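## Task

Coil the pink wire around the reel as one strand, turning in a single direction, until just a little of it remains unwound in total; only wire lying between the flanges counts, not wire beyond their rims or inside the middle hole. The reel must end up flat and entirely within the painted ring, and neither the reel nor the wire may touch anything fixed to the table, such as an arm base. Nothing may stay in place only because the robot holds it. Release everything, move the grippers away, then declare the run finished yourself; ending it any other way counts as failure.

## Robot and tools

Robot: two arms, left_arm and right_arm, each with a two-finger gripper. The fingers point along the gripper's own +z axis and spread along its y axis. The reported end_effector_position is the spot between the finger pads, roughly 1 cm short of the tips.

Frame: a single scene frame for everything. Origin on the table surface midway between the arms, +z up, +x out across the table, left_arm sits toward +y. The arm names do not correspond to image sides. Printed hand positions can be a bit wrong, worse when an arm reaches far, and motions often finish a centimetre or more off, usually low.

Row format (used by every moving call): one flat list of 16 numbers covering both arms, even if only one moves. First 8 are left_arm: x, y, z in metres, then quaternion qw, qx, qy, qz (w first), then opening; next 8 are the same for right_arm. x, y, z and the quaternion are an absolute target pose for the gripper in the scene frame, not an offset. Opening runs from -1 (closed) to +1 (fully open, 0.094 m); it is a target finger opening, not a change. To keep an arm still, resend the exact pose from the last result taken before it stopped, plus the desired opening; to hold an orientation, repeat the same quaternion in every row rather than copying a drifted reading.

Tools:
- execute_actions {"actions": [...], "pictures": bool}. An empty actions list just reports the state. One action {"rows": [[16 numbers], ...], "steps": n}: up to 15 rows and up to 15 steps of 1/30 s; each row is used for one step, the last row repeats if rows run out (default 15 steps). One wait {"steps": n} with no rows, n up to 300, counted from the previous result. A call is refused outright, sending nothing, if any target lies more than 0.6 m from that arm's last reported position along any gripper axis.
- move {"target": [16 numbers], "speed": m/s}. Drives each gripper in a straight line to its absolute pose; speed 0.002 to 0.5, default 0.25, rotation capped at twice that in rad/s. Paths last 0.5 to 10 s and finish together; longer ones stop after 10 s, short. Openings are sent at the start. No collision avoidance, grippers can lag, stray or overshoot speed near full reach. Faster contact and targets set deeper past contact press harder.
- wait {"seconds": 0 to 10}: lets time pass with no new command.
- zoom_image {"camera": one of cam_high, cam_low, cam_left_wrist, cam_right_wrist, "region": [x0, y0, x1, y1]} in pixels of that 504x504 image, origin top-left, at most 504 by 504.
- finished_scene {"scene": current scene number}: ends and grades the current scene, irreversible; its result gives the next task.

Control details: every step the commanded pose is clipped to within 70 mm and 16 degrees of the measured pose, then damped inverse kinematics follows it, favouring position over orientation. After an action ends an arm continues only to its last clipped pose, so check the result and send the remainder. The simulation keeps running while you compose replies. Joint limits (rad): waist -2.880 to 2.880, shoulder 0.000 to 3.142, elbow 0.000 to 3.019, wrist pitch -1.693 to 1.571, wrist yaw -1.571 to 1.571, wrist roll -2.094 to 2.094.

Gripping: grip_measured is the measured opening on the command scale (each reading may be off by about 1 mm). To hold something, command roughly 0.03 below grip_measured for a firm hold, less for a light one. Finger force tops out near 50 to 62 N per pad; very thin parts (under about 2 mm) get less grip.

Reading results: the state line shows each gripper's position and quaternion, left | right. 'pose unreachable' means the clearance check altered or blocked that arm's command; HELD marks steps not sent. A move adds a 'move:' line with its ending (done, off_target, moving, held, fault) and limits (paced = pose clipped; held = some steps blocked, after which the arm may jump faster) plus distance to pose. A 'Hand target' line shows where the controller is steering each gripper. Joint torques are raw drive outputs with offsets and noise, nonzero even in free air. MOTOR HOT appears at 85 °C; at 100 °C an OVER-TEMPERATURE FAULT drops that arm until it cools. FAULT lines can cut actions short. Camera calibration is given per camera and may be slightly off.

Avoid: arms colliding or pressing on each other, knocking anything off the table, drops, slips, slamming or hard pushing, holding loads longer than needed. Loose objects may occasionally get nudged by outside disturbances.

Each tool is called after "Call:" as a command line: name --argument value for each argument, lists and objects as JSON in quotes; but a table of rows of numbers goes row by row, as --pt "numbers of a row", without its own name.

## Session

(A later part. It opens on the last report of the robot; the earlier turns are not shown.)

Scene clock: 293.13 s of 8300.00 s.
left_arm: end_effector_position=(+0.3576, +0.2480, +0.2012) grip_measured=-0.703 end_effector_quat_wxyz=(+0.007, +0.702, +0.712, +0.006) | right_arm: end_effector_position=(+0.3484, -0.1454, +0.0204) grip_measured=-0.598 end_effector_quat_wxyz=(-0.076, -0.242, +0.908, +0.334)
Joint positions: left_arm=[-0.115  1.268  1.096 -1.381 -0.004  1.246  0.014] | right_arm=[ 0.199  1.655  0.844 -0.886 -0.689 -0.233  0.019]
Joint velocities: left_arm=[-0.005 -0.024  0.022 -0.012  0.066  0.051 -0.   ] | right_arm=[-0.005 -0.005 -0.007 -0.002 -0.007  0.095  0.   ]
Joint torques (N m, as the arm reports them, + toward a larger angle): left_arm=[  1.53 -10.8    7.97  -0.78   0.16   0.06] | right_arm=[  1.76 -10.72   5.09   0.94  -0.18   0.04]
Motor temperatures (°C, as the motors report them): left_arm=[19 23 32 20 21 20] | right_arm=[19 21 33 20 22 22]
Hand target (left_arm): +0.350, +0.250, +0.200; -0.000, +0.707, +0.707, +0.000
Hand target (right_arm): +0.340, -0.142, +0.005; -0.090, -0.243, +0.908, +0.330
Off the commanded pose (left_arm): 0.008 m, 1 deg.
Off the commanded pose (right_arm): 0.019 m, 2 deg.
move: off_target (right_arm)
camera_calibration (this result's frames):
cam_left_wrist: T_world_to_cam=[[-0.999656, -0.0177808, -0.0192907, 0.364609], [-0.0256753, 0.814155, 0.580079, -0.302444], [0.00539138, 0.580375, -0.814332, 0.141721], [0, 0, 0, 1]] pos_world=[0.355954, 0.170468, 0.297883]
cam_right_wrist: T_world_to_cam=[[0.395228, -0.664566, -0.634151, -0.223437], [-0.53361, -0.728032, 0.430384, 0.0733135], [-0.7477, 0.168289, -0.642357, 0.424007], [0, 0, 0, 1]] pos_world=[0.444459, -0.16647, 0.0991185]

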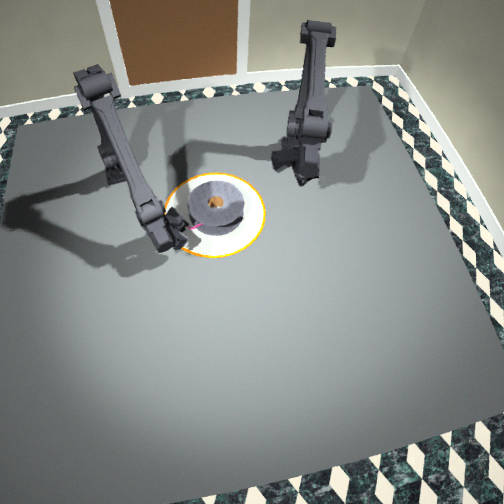

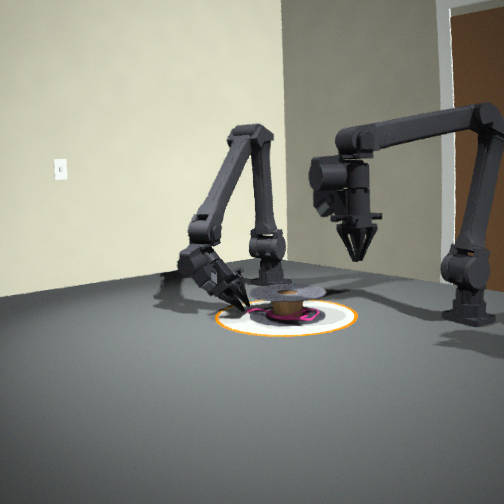

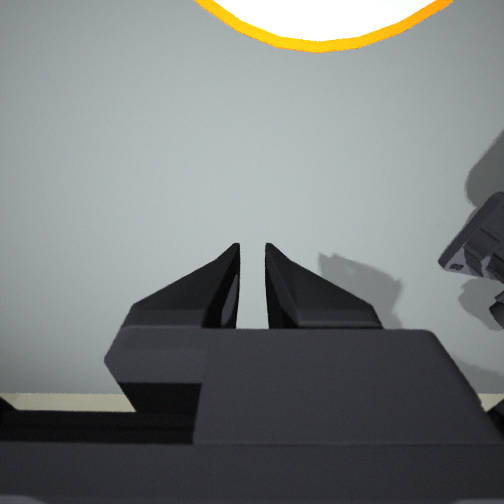

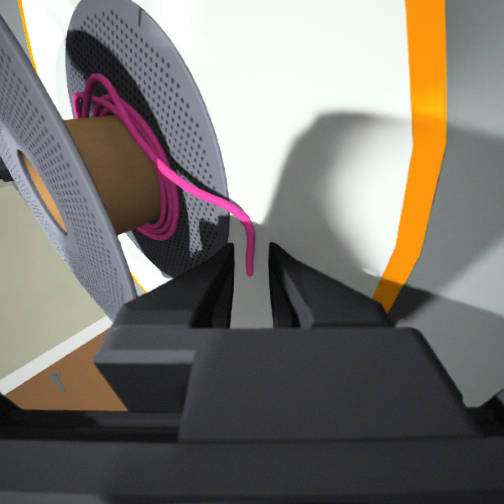

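Outer finger on table; narrow stepwise while pressing.

Call:
move --target '[0.35,0.25,0.2,0,0.707,0.707,0,-0.7,0.336,-0.134,-0.002,-0.089,-0.243,0.908,0.33,-0.83]' --speed 0.03

Call:
move --target '[0.35,0.25,0.2,0,0.707,0.707,0,-0.7,0.336,-0.134,-0.002,-0.089,-0.243,0.908,0.33,-0.99]' --speed 0.03

Scene clock: 296.37 s of 8300.00 s.
left_arm: end_effector_position=(+0.3576, +0.2480, +0.2012) grip_measured=-0.703 end_effector_quat_wxyz=(+0.007, +0.702, +0.712, +0.006) | right_arm: end_effector_position=(+0.3492, -0.1373, +0.0171) grip_measured=-0.828 end_effector_quat_wxyz=(-0.068, -0.243, +0.908, +0.334)
Joint positions: left_arm=[-0.115  1.268  1.096 -1.381 -0.004  1.246  0.014] | right_arm=[ 0.218  1.658  0.838 -0.843 -0.692 -0.204  0.008]
Joint velocities: left_arm=[ 0.015 -0.005 -0.002 -0.007 -0.022 -0.007 -0.001] | right_arm=[-0.005 -0.015 -0.022 -0.012 -0.037  0.022 -0.   ]
Joint torques (N m, as the arm reports them, + toward a larger angle): left_arm=[  1.45 -10.87   7.96  -0.77   0.16   0.06] | right_arm=[  1.92 -10.67   4.62   0.77  -0.22   0.07]
Motor temperatures (°C, as the motors report them): left_arm=[19 23 32 20 21 20] | right_arm=[19 21 32 20 22 22]
Hand target (left_arm): +0.350, +0.250, +0.200; -0.000, +0.707, +0.707, +0.000
Hand target (right_arm): +0.336, -0.135, -0.001; -0.089, -0.243, +0.908, +0.330
Off the commanded pose (left_arm): 0.008 m, 1 deg.
Off the commanded pose (right_arm): 0.023 m, 2 deg.
move: off_target (right_arm)
camera_calibration (this result's frames):
cam_left_wrist: T_world_to_cam=[[-0.999656, -0.0177808, -0.0192907, 0.364609], [-0.0256753, 0.814155, 0.580079, -0.302444], [0.00539138, 0.580375, -0.814332, 0.141721], [0, 0, 0, 1]] pos_world=[0.355954, 0.170468, 0.297883]
cam_right_wrist: T_world_to_cam=[[0.402596, -0.662458, -0.631716, -0.222833], [-0.541746, -0.728712, 0.418917, 0.0839684], [-0.737853, 0.173575, -0.652261, 0.418521], [0, 0, 0, 1]] pos_world=[0.444009, -0.159074, 0.0970419]

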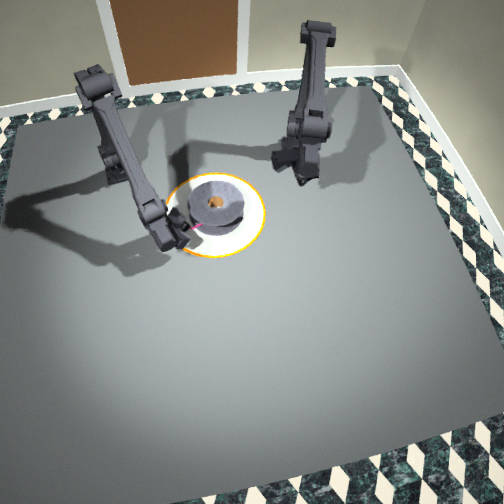

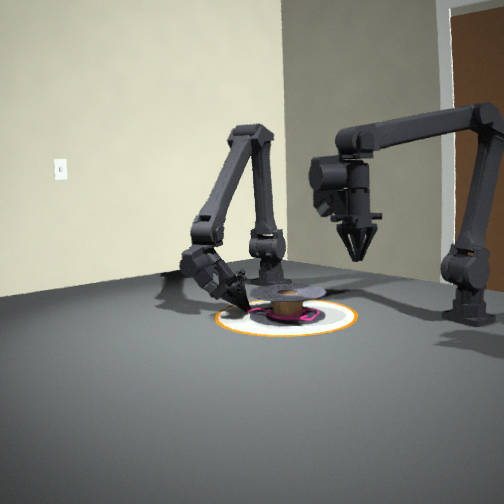

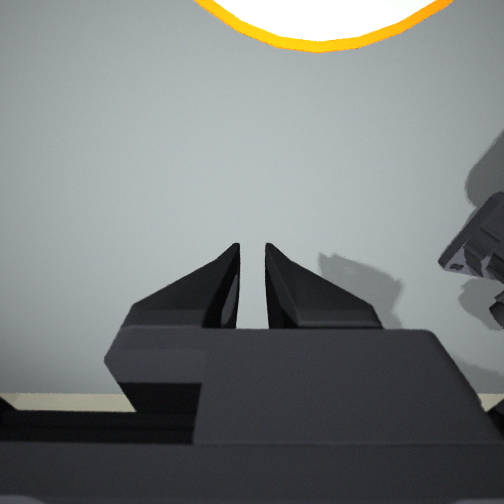

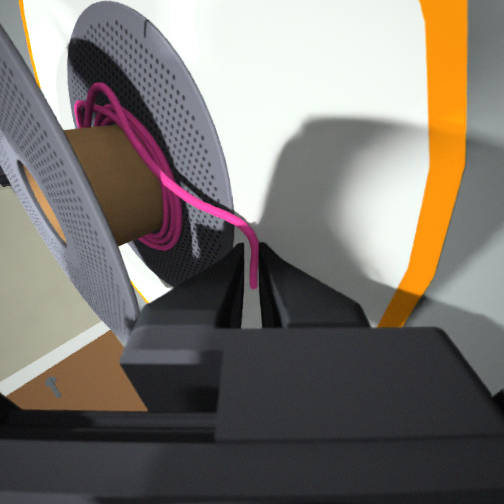

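Scene clock: 297.37 s of 8300.00 s.
left_arm: end_effector_position=(+0.3576, +0.2480, +0.2012) grip_measured=-0.703 end_effector_quat_wxyz=(+0.007, +0.702, +0.712, +0.006) | right_arm: end_effector_position=(+0.3491, -0.1373, +0.0157) grip_measured=-0.988 end_effector_quat_wxyz=(-0.068, -0.243, +0.908, +0.335)
Joint positions: left_arm=[-0.115  1.268  1.096 -1.381 -0.004  1.246  0.014] | right_arm=[ 0.218  1.661  0.836 -0.838 -0.692 -0.204  0.001]
Joint velocities: left_arm=[ 0.005 -0.005  0.002 -0.017  0.022  0.022 -0.001] | right_arm=[-0.015  0.005 -0.012  0.012 -0.037  0.022  0.001]
Joint torques (N m, as the arm reports them, + toward a larger angle): left_arm=[  1.49 -10.81   7.98  -0.79   0.16   0.05] | right_arm=[  1.95 -10.67   4.71   0.64  -0.21   0.09]
Motor temperatures (°C, as the motors report them): left_arm=[19 23 32 20 21 20] | right_arm=[19 21 32 20 22 22]
Hand target (left_arm): +0.350, +0.250, +0.200; -0.000, +0.707, +0.707, +0.000
Hand target (right_arm): +0.336, -0.135, -0.001; -0.089, -0.243, +0.908, +0.330
Off the commanded pose (left_arm): 0.008 m, 1 deg.
Off the commanded pose (right_arm): 0.022 m, 2 deg.
move: off_target (right_arm)
camera_calibration (this result's frames):
cam_left_wrist: T_world_to_cam=[[-0.999656, -0.0177808, -0.0192907, 0.364609], [-0.0256753, 0.814155, 0.580079, -0.302444], [0.00539138, 0.580375, -0.814332, 0.141721], [0, 0, 0, 1]] pos_world=[0.355954, 0.170468, 0.297883]
cam_right_wrist: T_world_to_cam=[[0.402717, -0.662164, -0.631948, -0.223616], [-0.541866, -0.728897, 0.418438, 0.0844968], [-0.737699, 0.173919, -0.652343, 0.417566], [0, 0, 0, 1]] pos_world=[0.443878, -0.159104, 0.0957258]

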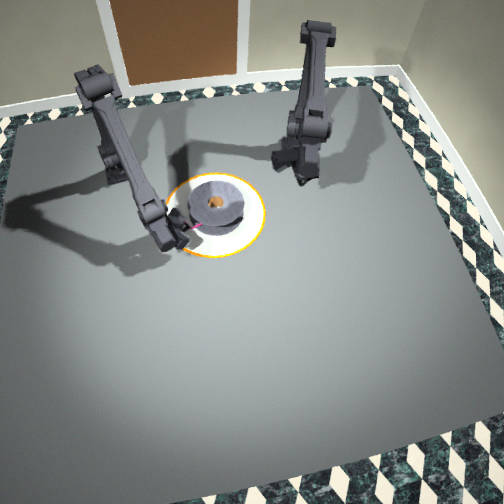

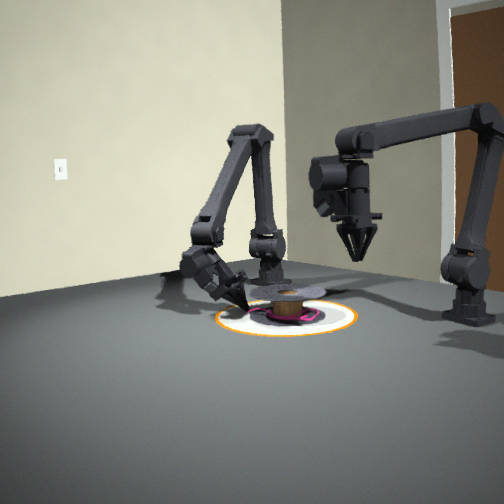

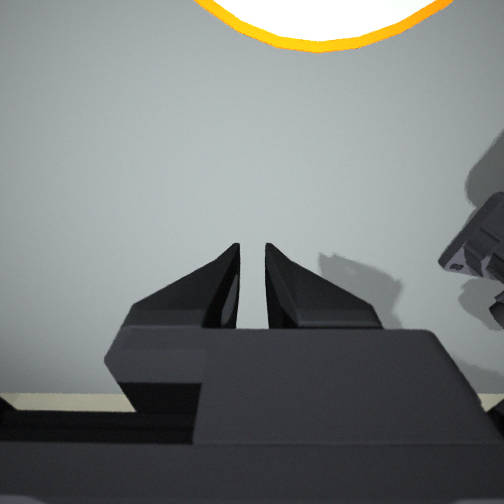

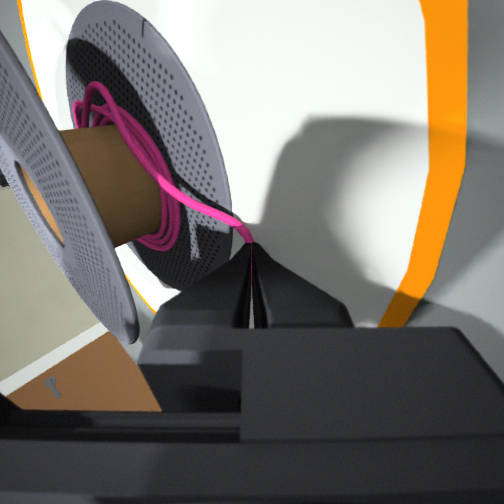

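Call:
move --target '[0.35,0.25,0.2,0,0.707,0.707,0,-0.7,0.353,-0.152,0.05,-0.045,-0.255,0.951,0.168,-0.7]' --speed 0.1

Call:
move --target '[0.35,0.25,0.2,0,0.707,0.707,0,-0.7,0.332,-0.138,0.002,-0.045,-0.255,0.951,0.168,-0.7]' --speed 0.05

Scene clock: 307.13 s of 8300.00 s.
left_arm: end_effector_position=(+0.3576, +0.2480, +0.2012) grip_measured=-0.703 end_effector_quat_wxyz=(+0.007, +0.702, +0.712, +0.006) | right_arm: end_effector_position=(+0.3374, -0.1643, +0.0318) grip_measured=-0.702 end_effector_quat_wxyz=(-0.068, -0.250, +0.951, +0.166)
Joint positions: left_arm=[-0.115  1.268  1.096 -1.381 -0.004  1.246  0.014] | right_arm=[ 0.302  1.533  0.836 -0.953 -0.352 -0.092  0.014]
Joint velocities: left_arm=[ 0.005 -0.005  0.007 -0.017 -0.037 -0.081 -0.   ] | right_arm=[ 0.005  0.005 -0.002 -0.007 -0.037 -0.037 -0.001]
Joint torques (N m, as the arm reports them, + toward a larger angle): left_arm=[  1.48 -10.81   7.97  -0.77   0.16   0.06] | right_arm=[  1.43 -13.65  10.9   -0.53  -0.08   0.1 ]
Motor temperatures (°C, as the motors report them): left_arm=[19 23 32 20 21 20] | right_arm=[19 22 31 20 22 22]
Hand target (left_arm): +0.350, +0.250, +0.200; -0.000, +0.707, +0.707, +0.000
Hand target (right_arm): +0.351, -0.152, +0.050; -0.047, -0.256, +0.951, +0.168
Off the commanded pose (left_arm): 0.008 m, 1 deg.
Off the commanded pose (right_arm): 0.027 m, 3 deg.
After step 90, 4.73 s passed at rest.
move: off_target (right_arm)
camera_calibration (this result's frames):
cam_left_wrist: T_world_to_cam=[[-0.999656, -0.0177808, -0.0192907, 0.364609], [-0.0256753, 0.814155, 0.580079, -0.302444], [0.00539138, 0.580375, -0.814332, 0.141721], [0, 0, 0, 1]] pos_world=[0.355954, 0.170468, 0.297883]
cam_right_wrist: T_world_to_cam=[[0.459148, -0.820881, -0.339613, -0.280977], [-0.579274, -0.566493, 0.586112, 0.0857566], [-0.673517, -0.0723831, -0.735619, 0.364596], [0, 0, 0, 1]] pos_world=[0.424248, -0.155677, 0.122518]

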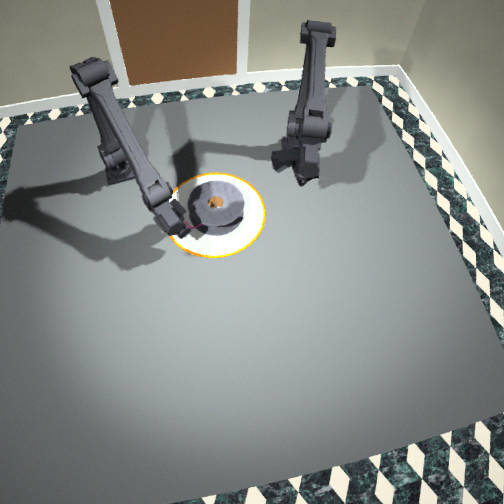

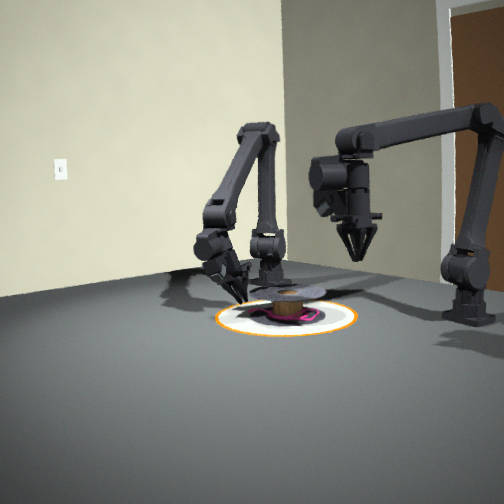

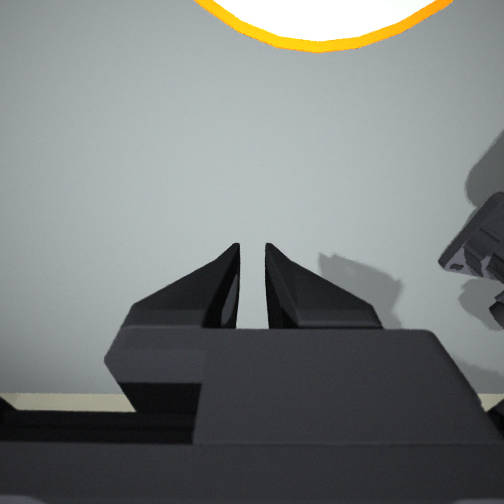

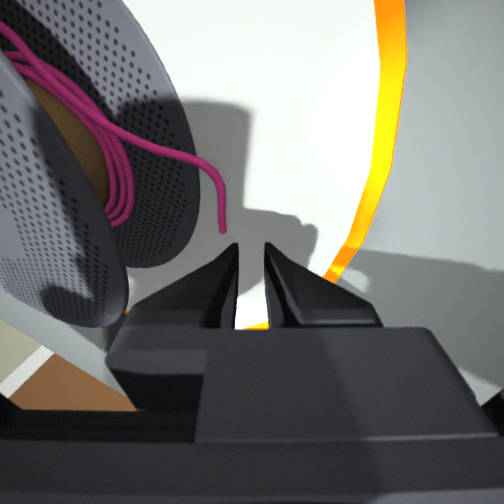

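Scene clock: 308.17 s of 8300.00 s.
left_arm: end_effector_position=(+0.3576, +0.2480, +0.2012) grip_measured=-0.703 end_effector_quat_wxyz=(+0.007, +0.702, +0.712, +0.006) | right_arm: end_effector_position=(+0.3409, -0.1419, +0.0168) grip_measured=-0.702 end_effector_quat_wxyz=(-0.035, -0.252, +0.952, +0.171)
Joint positions: left_arm=[-0.115  1.268  1.096 -1.381 -0.004  1.246  0.014] | right_arm=[ 0.354  1.551  0.808 -0.817 -0.351 -0.028  0.014]
Joint velocities: left_arm=[-0.005 -0.005  0.012 -0.007  0.022  0.081 -0.   ] | right_arm=[-0.015 -0.005 -0.002  0.007 -0.022  0.037  0.001]
Joint torques (N m, as the arm reports them, + toward a larger angle): left_arm=[  1.44 -10.77   7.98  -0.77   0.16   0.06] | right_arm=[  1.86 -10.35   5.59   1.14  -0.08   0.09]
Motor temperatures (°C, as the motors report them): left_arm=[19 23 32 20 21 20] | right_arm=[19 22 31 20 22 22]
Hand target (left_arm): +0.350, +0.250, +0.200; -0.000, +0.707, +0.707, +0.000
Hand target (right_arm): +0.332, -0.139, +0.003; -0.045, -0.255, +0.951, +0.168
Off the commanded pose (left_arm): 0.008 m, 1 deg.
Off the commanded pose (right_arm): 0.018 m, 1 deg.
move: off_target (right_arm)
camera_calibration (this result's frames):
cam_left_wrist: T_world_to_cam=[[-0.999656, -0.0177808, -0.0192907, 0.364609], [-0.0256753, 0.814155, 0.580079, -0.302444], [0.00539138, 0.580375, -0.814332, 0.141721], [0, 0, 0, 1]] pos_world=[0.355954, 0.170468, 0.297883]
cam_right_wrist: T_world_to_cam=[[0.473883, -0.815175, -0.333052, -0.2737], [-0.618336, -0.577324, 0.533252, 0.121922], [-0.626973, -0.0467611, -0.777637, 0.346104], [0, 0, 0, 1]] pos_world=[0.422089, -0.136541, 0.112971]

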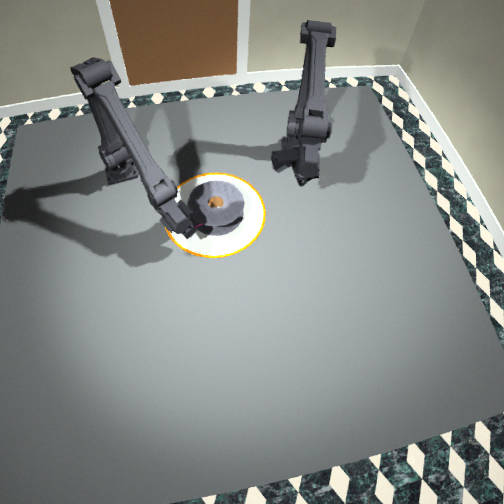

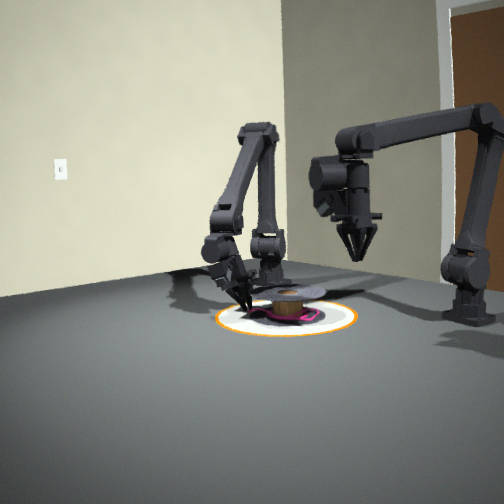

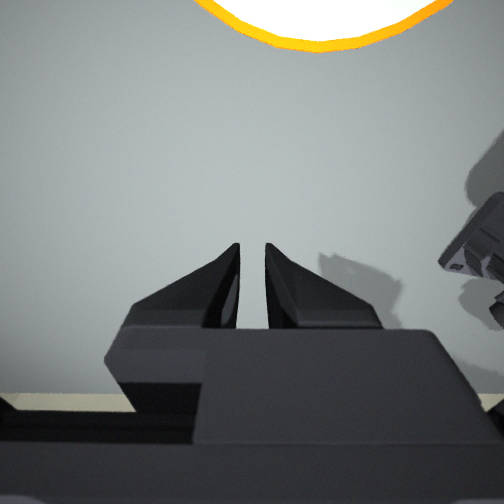

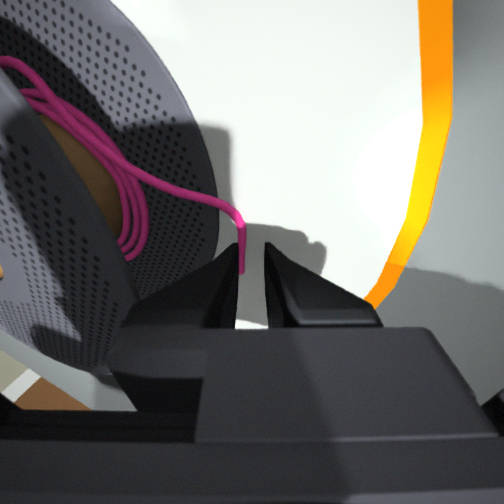

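Shift ~6 mm inward, then close gradually.

Call:
move --target '[0.35,0.25,0.2,0,0.707,0.707,0,-0.7,0.328,-0.131,0.0,-0.045,-0.255,0.951,0.168,-0.7]' --speed 0.03

Call:
move --target '[0.35,0.25,0.2,0,0.707,0.707,0,-0.7,0.328,-0.131,-0.003,-0.045,-0.255,0.951,0.168,-0.87]' --speed 0.03

Call:
move --target '[0.35,0.25,0.2,0,0.707,0.707,0,-0.7,0.328,-0.131,-0.003,-0.045,-0.255,0.951,0.168,-0.99]' --speed 0.03

Scene clock: 312.53 s of 8300.00 s.
left_arm: end_effector_position=(+0.3576, +0.2480, +0.2012) grip_measured=-0.703 end_effector_quat_wxyz=(+0.007, +0.702, +0.712, +0.006) | right_arm: end_effector_position=(+0.3405, -0.1325, +0.0170) grip_measured=-0.702 end_effector_quat_wxyz=(-0.028, -0.253, +0.951, +0.173)
Joint positions: left_arm=[-0.115  1.268  1.096 -1.381 -0.004  1.246  0.014] | right_arm=[ 0.377  1.551  0.808 -0.794 -0.351 -0.003  0.014]
Joint velocities: left_arm=[-0.005 -0.005 -0.007 -0.007  0.007 -0.022 -0.   ] | right_arm=[-0.005 -0.015  0.002 -0.017 -0.037  0.037 -0.   ]
Joint torques (N m, as the arm reports them, + toward a larger angle): left_arm=[  1.45 -10.84   7.96  -0.77   0.16   0.06] | right_arm=[  1.83 -10.15   5.25   0.86  -0.1    0.1 ]
Motor temperatures (°C, as the motors report them): left_arm=[19 23 32 20 21 20] | right_arm=[19 22 31 20 22 22]
Hand target (left_arm): +0.350, +0.250, +0.200; -0.000, +0.707, +0.707, +0.000
Hand target (right_arm): +0.328, -0.132, +0.001; -0.045, -0.255, +0.951, +0.168
Off the commanded pose (left_arm): 0.008 m, 1 deg.
Off the commanded pose (right_arm): 0.021 m, 2 deg.
After step 90, 0.30 s passed at rest.
move: off_target (right_arm)
camera_calibration (this result's frames):
cam_left_wrist: T_world_to_cam=[[-0.999656, -0.0177808, -0.0192907, 0.364609], [-0.0256753, 0.814155, 0.580079, -0.302444], [0.00539138, 0.580375, -0.814332, 0.141721], [0, 0, 0, 1]] pos_world=[0.355954, 0.170468, 0.297883]
cam_right_wrist: T_world_to_cam=[[0.477131, -0.813234, -0.333161, -0.266656], [-0.625538, -0.580541, 0.521225, 0.129252], [-0.617291, -0.0402877, -0.785702, 0.34407], [0, 0, 0, 1]] pos_world=[0.420474, -0.127956, 0.114128]

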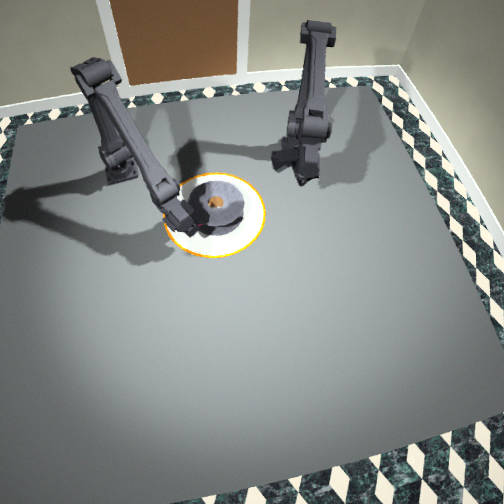

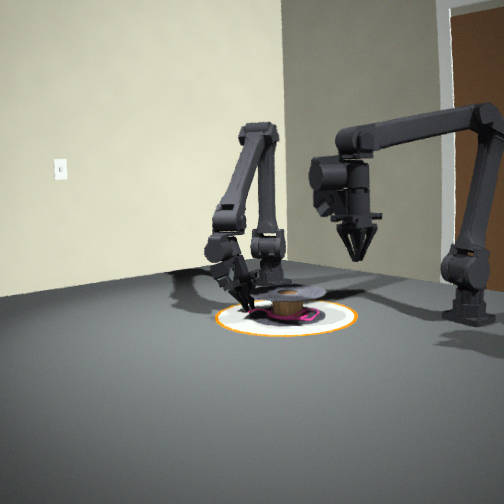

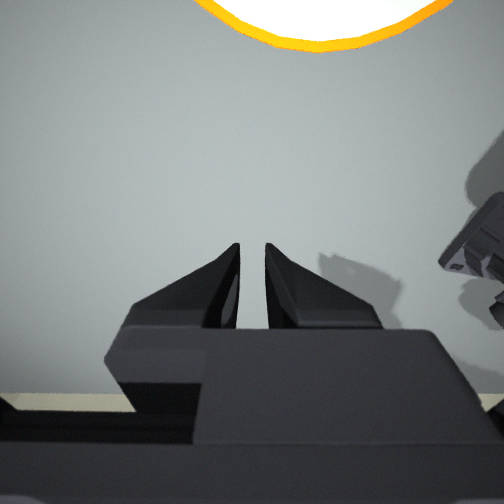

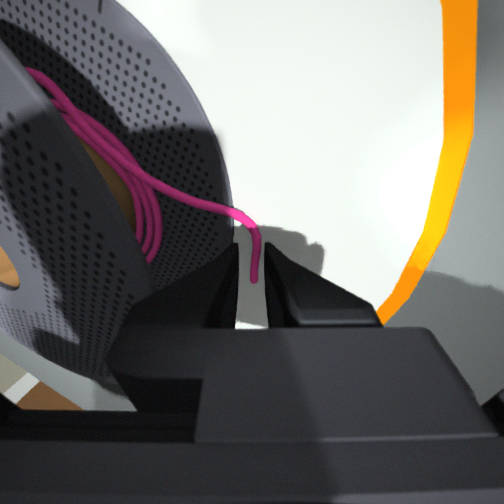

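Scene clock: 313.53 s of 8300.00 s.
left_arm: end_effector_position=(+0.3576, +0.2480, +0.2012) grip_measured=-0.703 end_effector_quat_wxyz=(+0.007, +0.702, +0.712, +0.006) | right_arm: end_effector_position=(+0.3399, -0.1329, +0.0155) grip_measured=-0.868 end_effector_quat_wxyz=(-0.027, -0.252, +0.952, +0.173)
Joint positions: left_arm=[-0.115  1.268  1.096 -1.381 -0.004  1.246  0.014] | right_arm=[ 0.377  1.552  0.804 -0.788 -0.351 -0.001  0.006]
Joint velocities: left_arm=[-0.015  0.005 -0.022 -0.007 -0.007 -0.037  0.001] | right_arm=[ 0.005  0.005  0.002 -0.017  0.022  0.037 -0.001]
Joint torques (N m, as the arm reports them, + toward a larger angle): left_arm=[  1.48 -10.83   7.98  -0.77   0.16   0.06] | right_arm=[ 1.8  -9.7   5.27  0.99 -0.1   0.09]
Motor temperatures (°C, as the motors report them): left_arm=[19 23 32 20 21 20] | right_arm=[19 22 31 20 22 22]
Hand target (left_arm): +0.350, +0.250, +0.200; -0.000, +0.707, +0.707, +0.000
Hand target (right_arm): +0.328, -0.132, -0.002; -0.045, -0.255, +0.951, +0.168
Off the commanded pose (left_arm): 0.008 m, 1 deg.
Off the commanded pose (right_arm): 0.022 m, 2 deg.
move: off_target (right_arm)
camera_calibration (this result's frames):
cam_left_wrist: T_world_to_cam=[[-0.999656, -0.0177808, -0.0192907, 0.364609], [-0.0256753, 0.814155, 0.580079, -0.302444], [0.00539138, 0.580375, -0.814332, 0.141721], [0, 0, 0, 1]] pos_world=[0.355954, 0.170468, 0.297883]
cam_right_wrist: T_world_to_cam=[[0.476138, -0.813801, -0.333197, -0.266857], [-0.626637, -0.579824, 0.520701, 0.129872], [-0.616943, -0.0391322, -0.786034, 0.342583], [0, 0, 0, 1]] pos_world=[0.419797, -0.128459, 0.112741]

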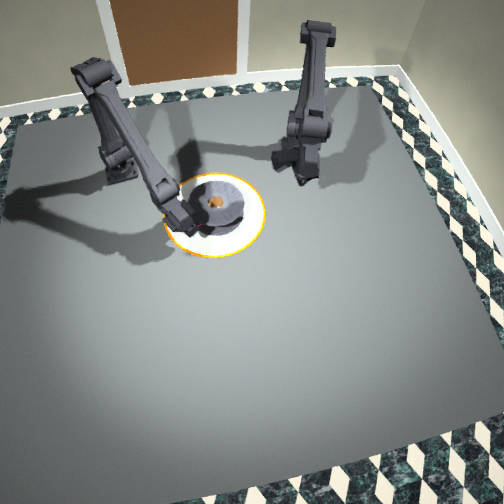

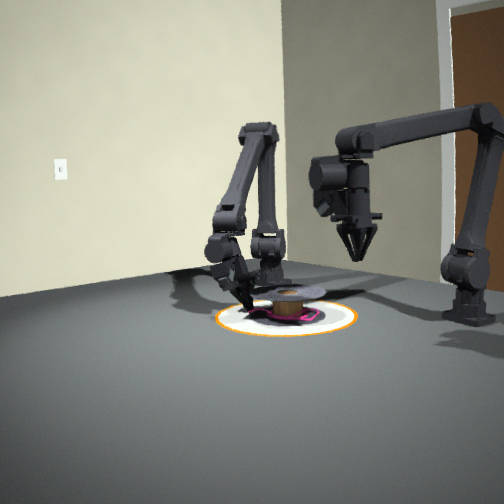

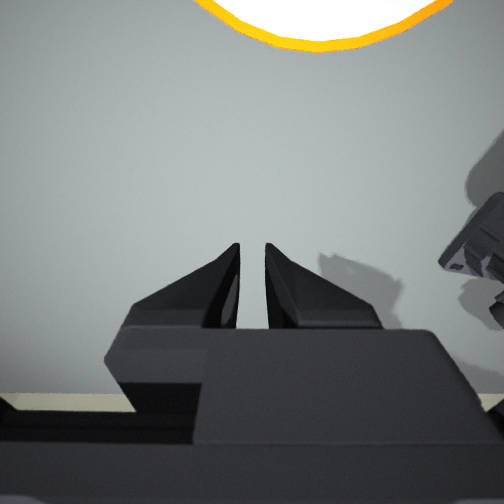

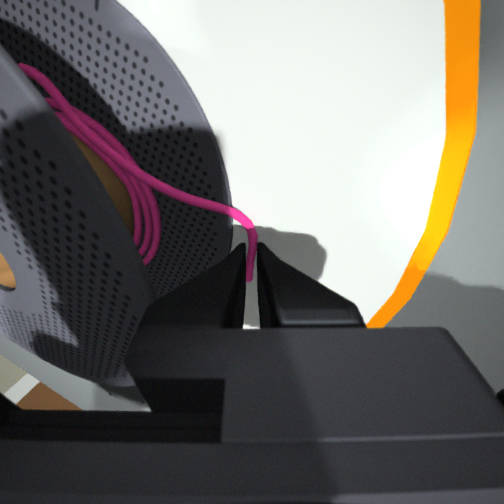

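Scene clock: 314.50 s of 8300.00 s.
left_arm: end_effector_position=(+0.3576, +0.2480, +0.2012) grip_measured=-0.703 end_effector_quat_wxyz=(+0.007, +0.702, +0.712, +0.006) | right_arm: end_effector_position=(+0.3397, -0.1329, +0.0149) grip_measured=-0.971 end_effector_quat_wxyz=(-0.028, -0.253, +0.952, +0.173)
Joint positions: left_arm=[-0.115  1.268  1.096 -1.381 -0.004  1.246  0.014] | right_arm=[ 0.377  1.553  0.803 -0.787 -0.351 -0.001  0.001]
Joint velocities: left_arm=[ 0.005 -0.005  0.002  0.007 -0.007  0.022 -0.   ] | right_arm=[ 0.005 -0.005 -0.007  0.002  0.007  0.022  0.   ]
Joint torques (N m, as the arm reports them, + toward a larger angle): left_arm=[  1.5  -10.83   7.97  -0.78   0.16   0.06] | right_arm=[ 1.82 -9.73  5.34  0.94 -0.1   0.12]
Motor temperatures (°C, as the motors report them): left_arm=[19 23 32 20 21 20] | right_arm=[19 22 31 20 22 22]
Hand target (left_arm): +0.350, +0.250, +0.200; -0.000, +0.707, +0.707, +0.000
Hand target (right_arm): +0.328, -0.132, -0.002; -0.045, -0.255, +0.951, +0.168
Off the commanded pose (left_arm): 0.008 m, 1 deg.
Off the commanded pose (right_arm): 0.021 m, 2 deg.
move: off_target (right_arm)
camera_calibration (this result's frames):
cam_left_wrist: T_world_to_cam=[[-0.999656, -0.0177808, -0.0192907, 0.364609], [-0.0256753, 0.814155, 0.580079, -0.302444], [0.00539138, 0.580375, -0.814332, 0.141721], [0, 0, 0, 1]] pos_world=[0.355954, 0.170468, 0.297883]
cam_right_wrist: T_world_to_cam=[[0.476338, -0.813682, -0.333203, -0.266974], [-0.626243, -0.579966, 0.521018, 0.129915], [-0.617189, -0.0395143, -0.785822, 0.342001], [0, 0, 0, 1]] pos_world=[0.419608, -0.128372, 0.112107]

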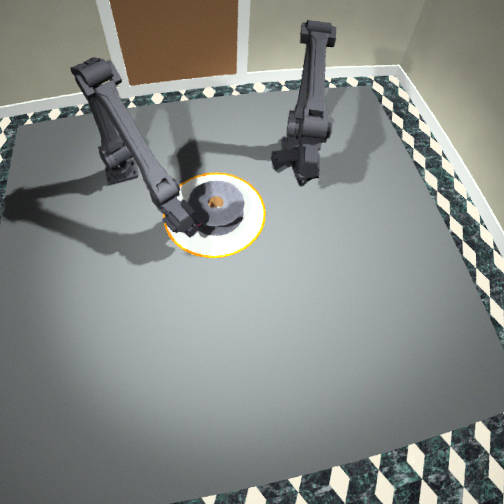

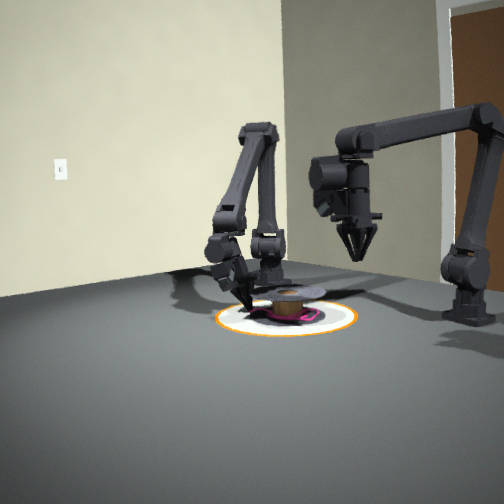

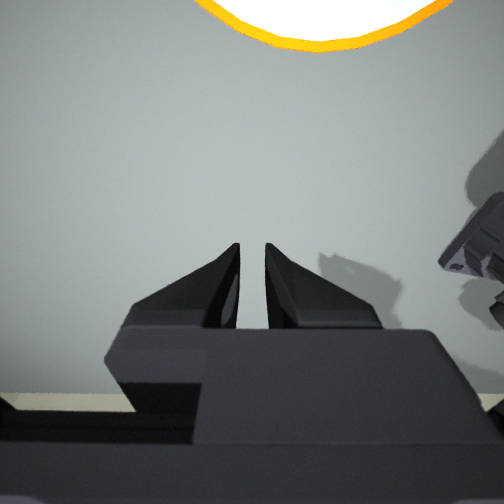

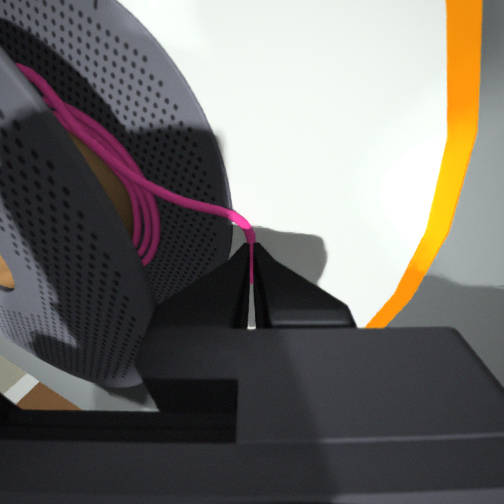

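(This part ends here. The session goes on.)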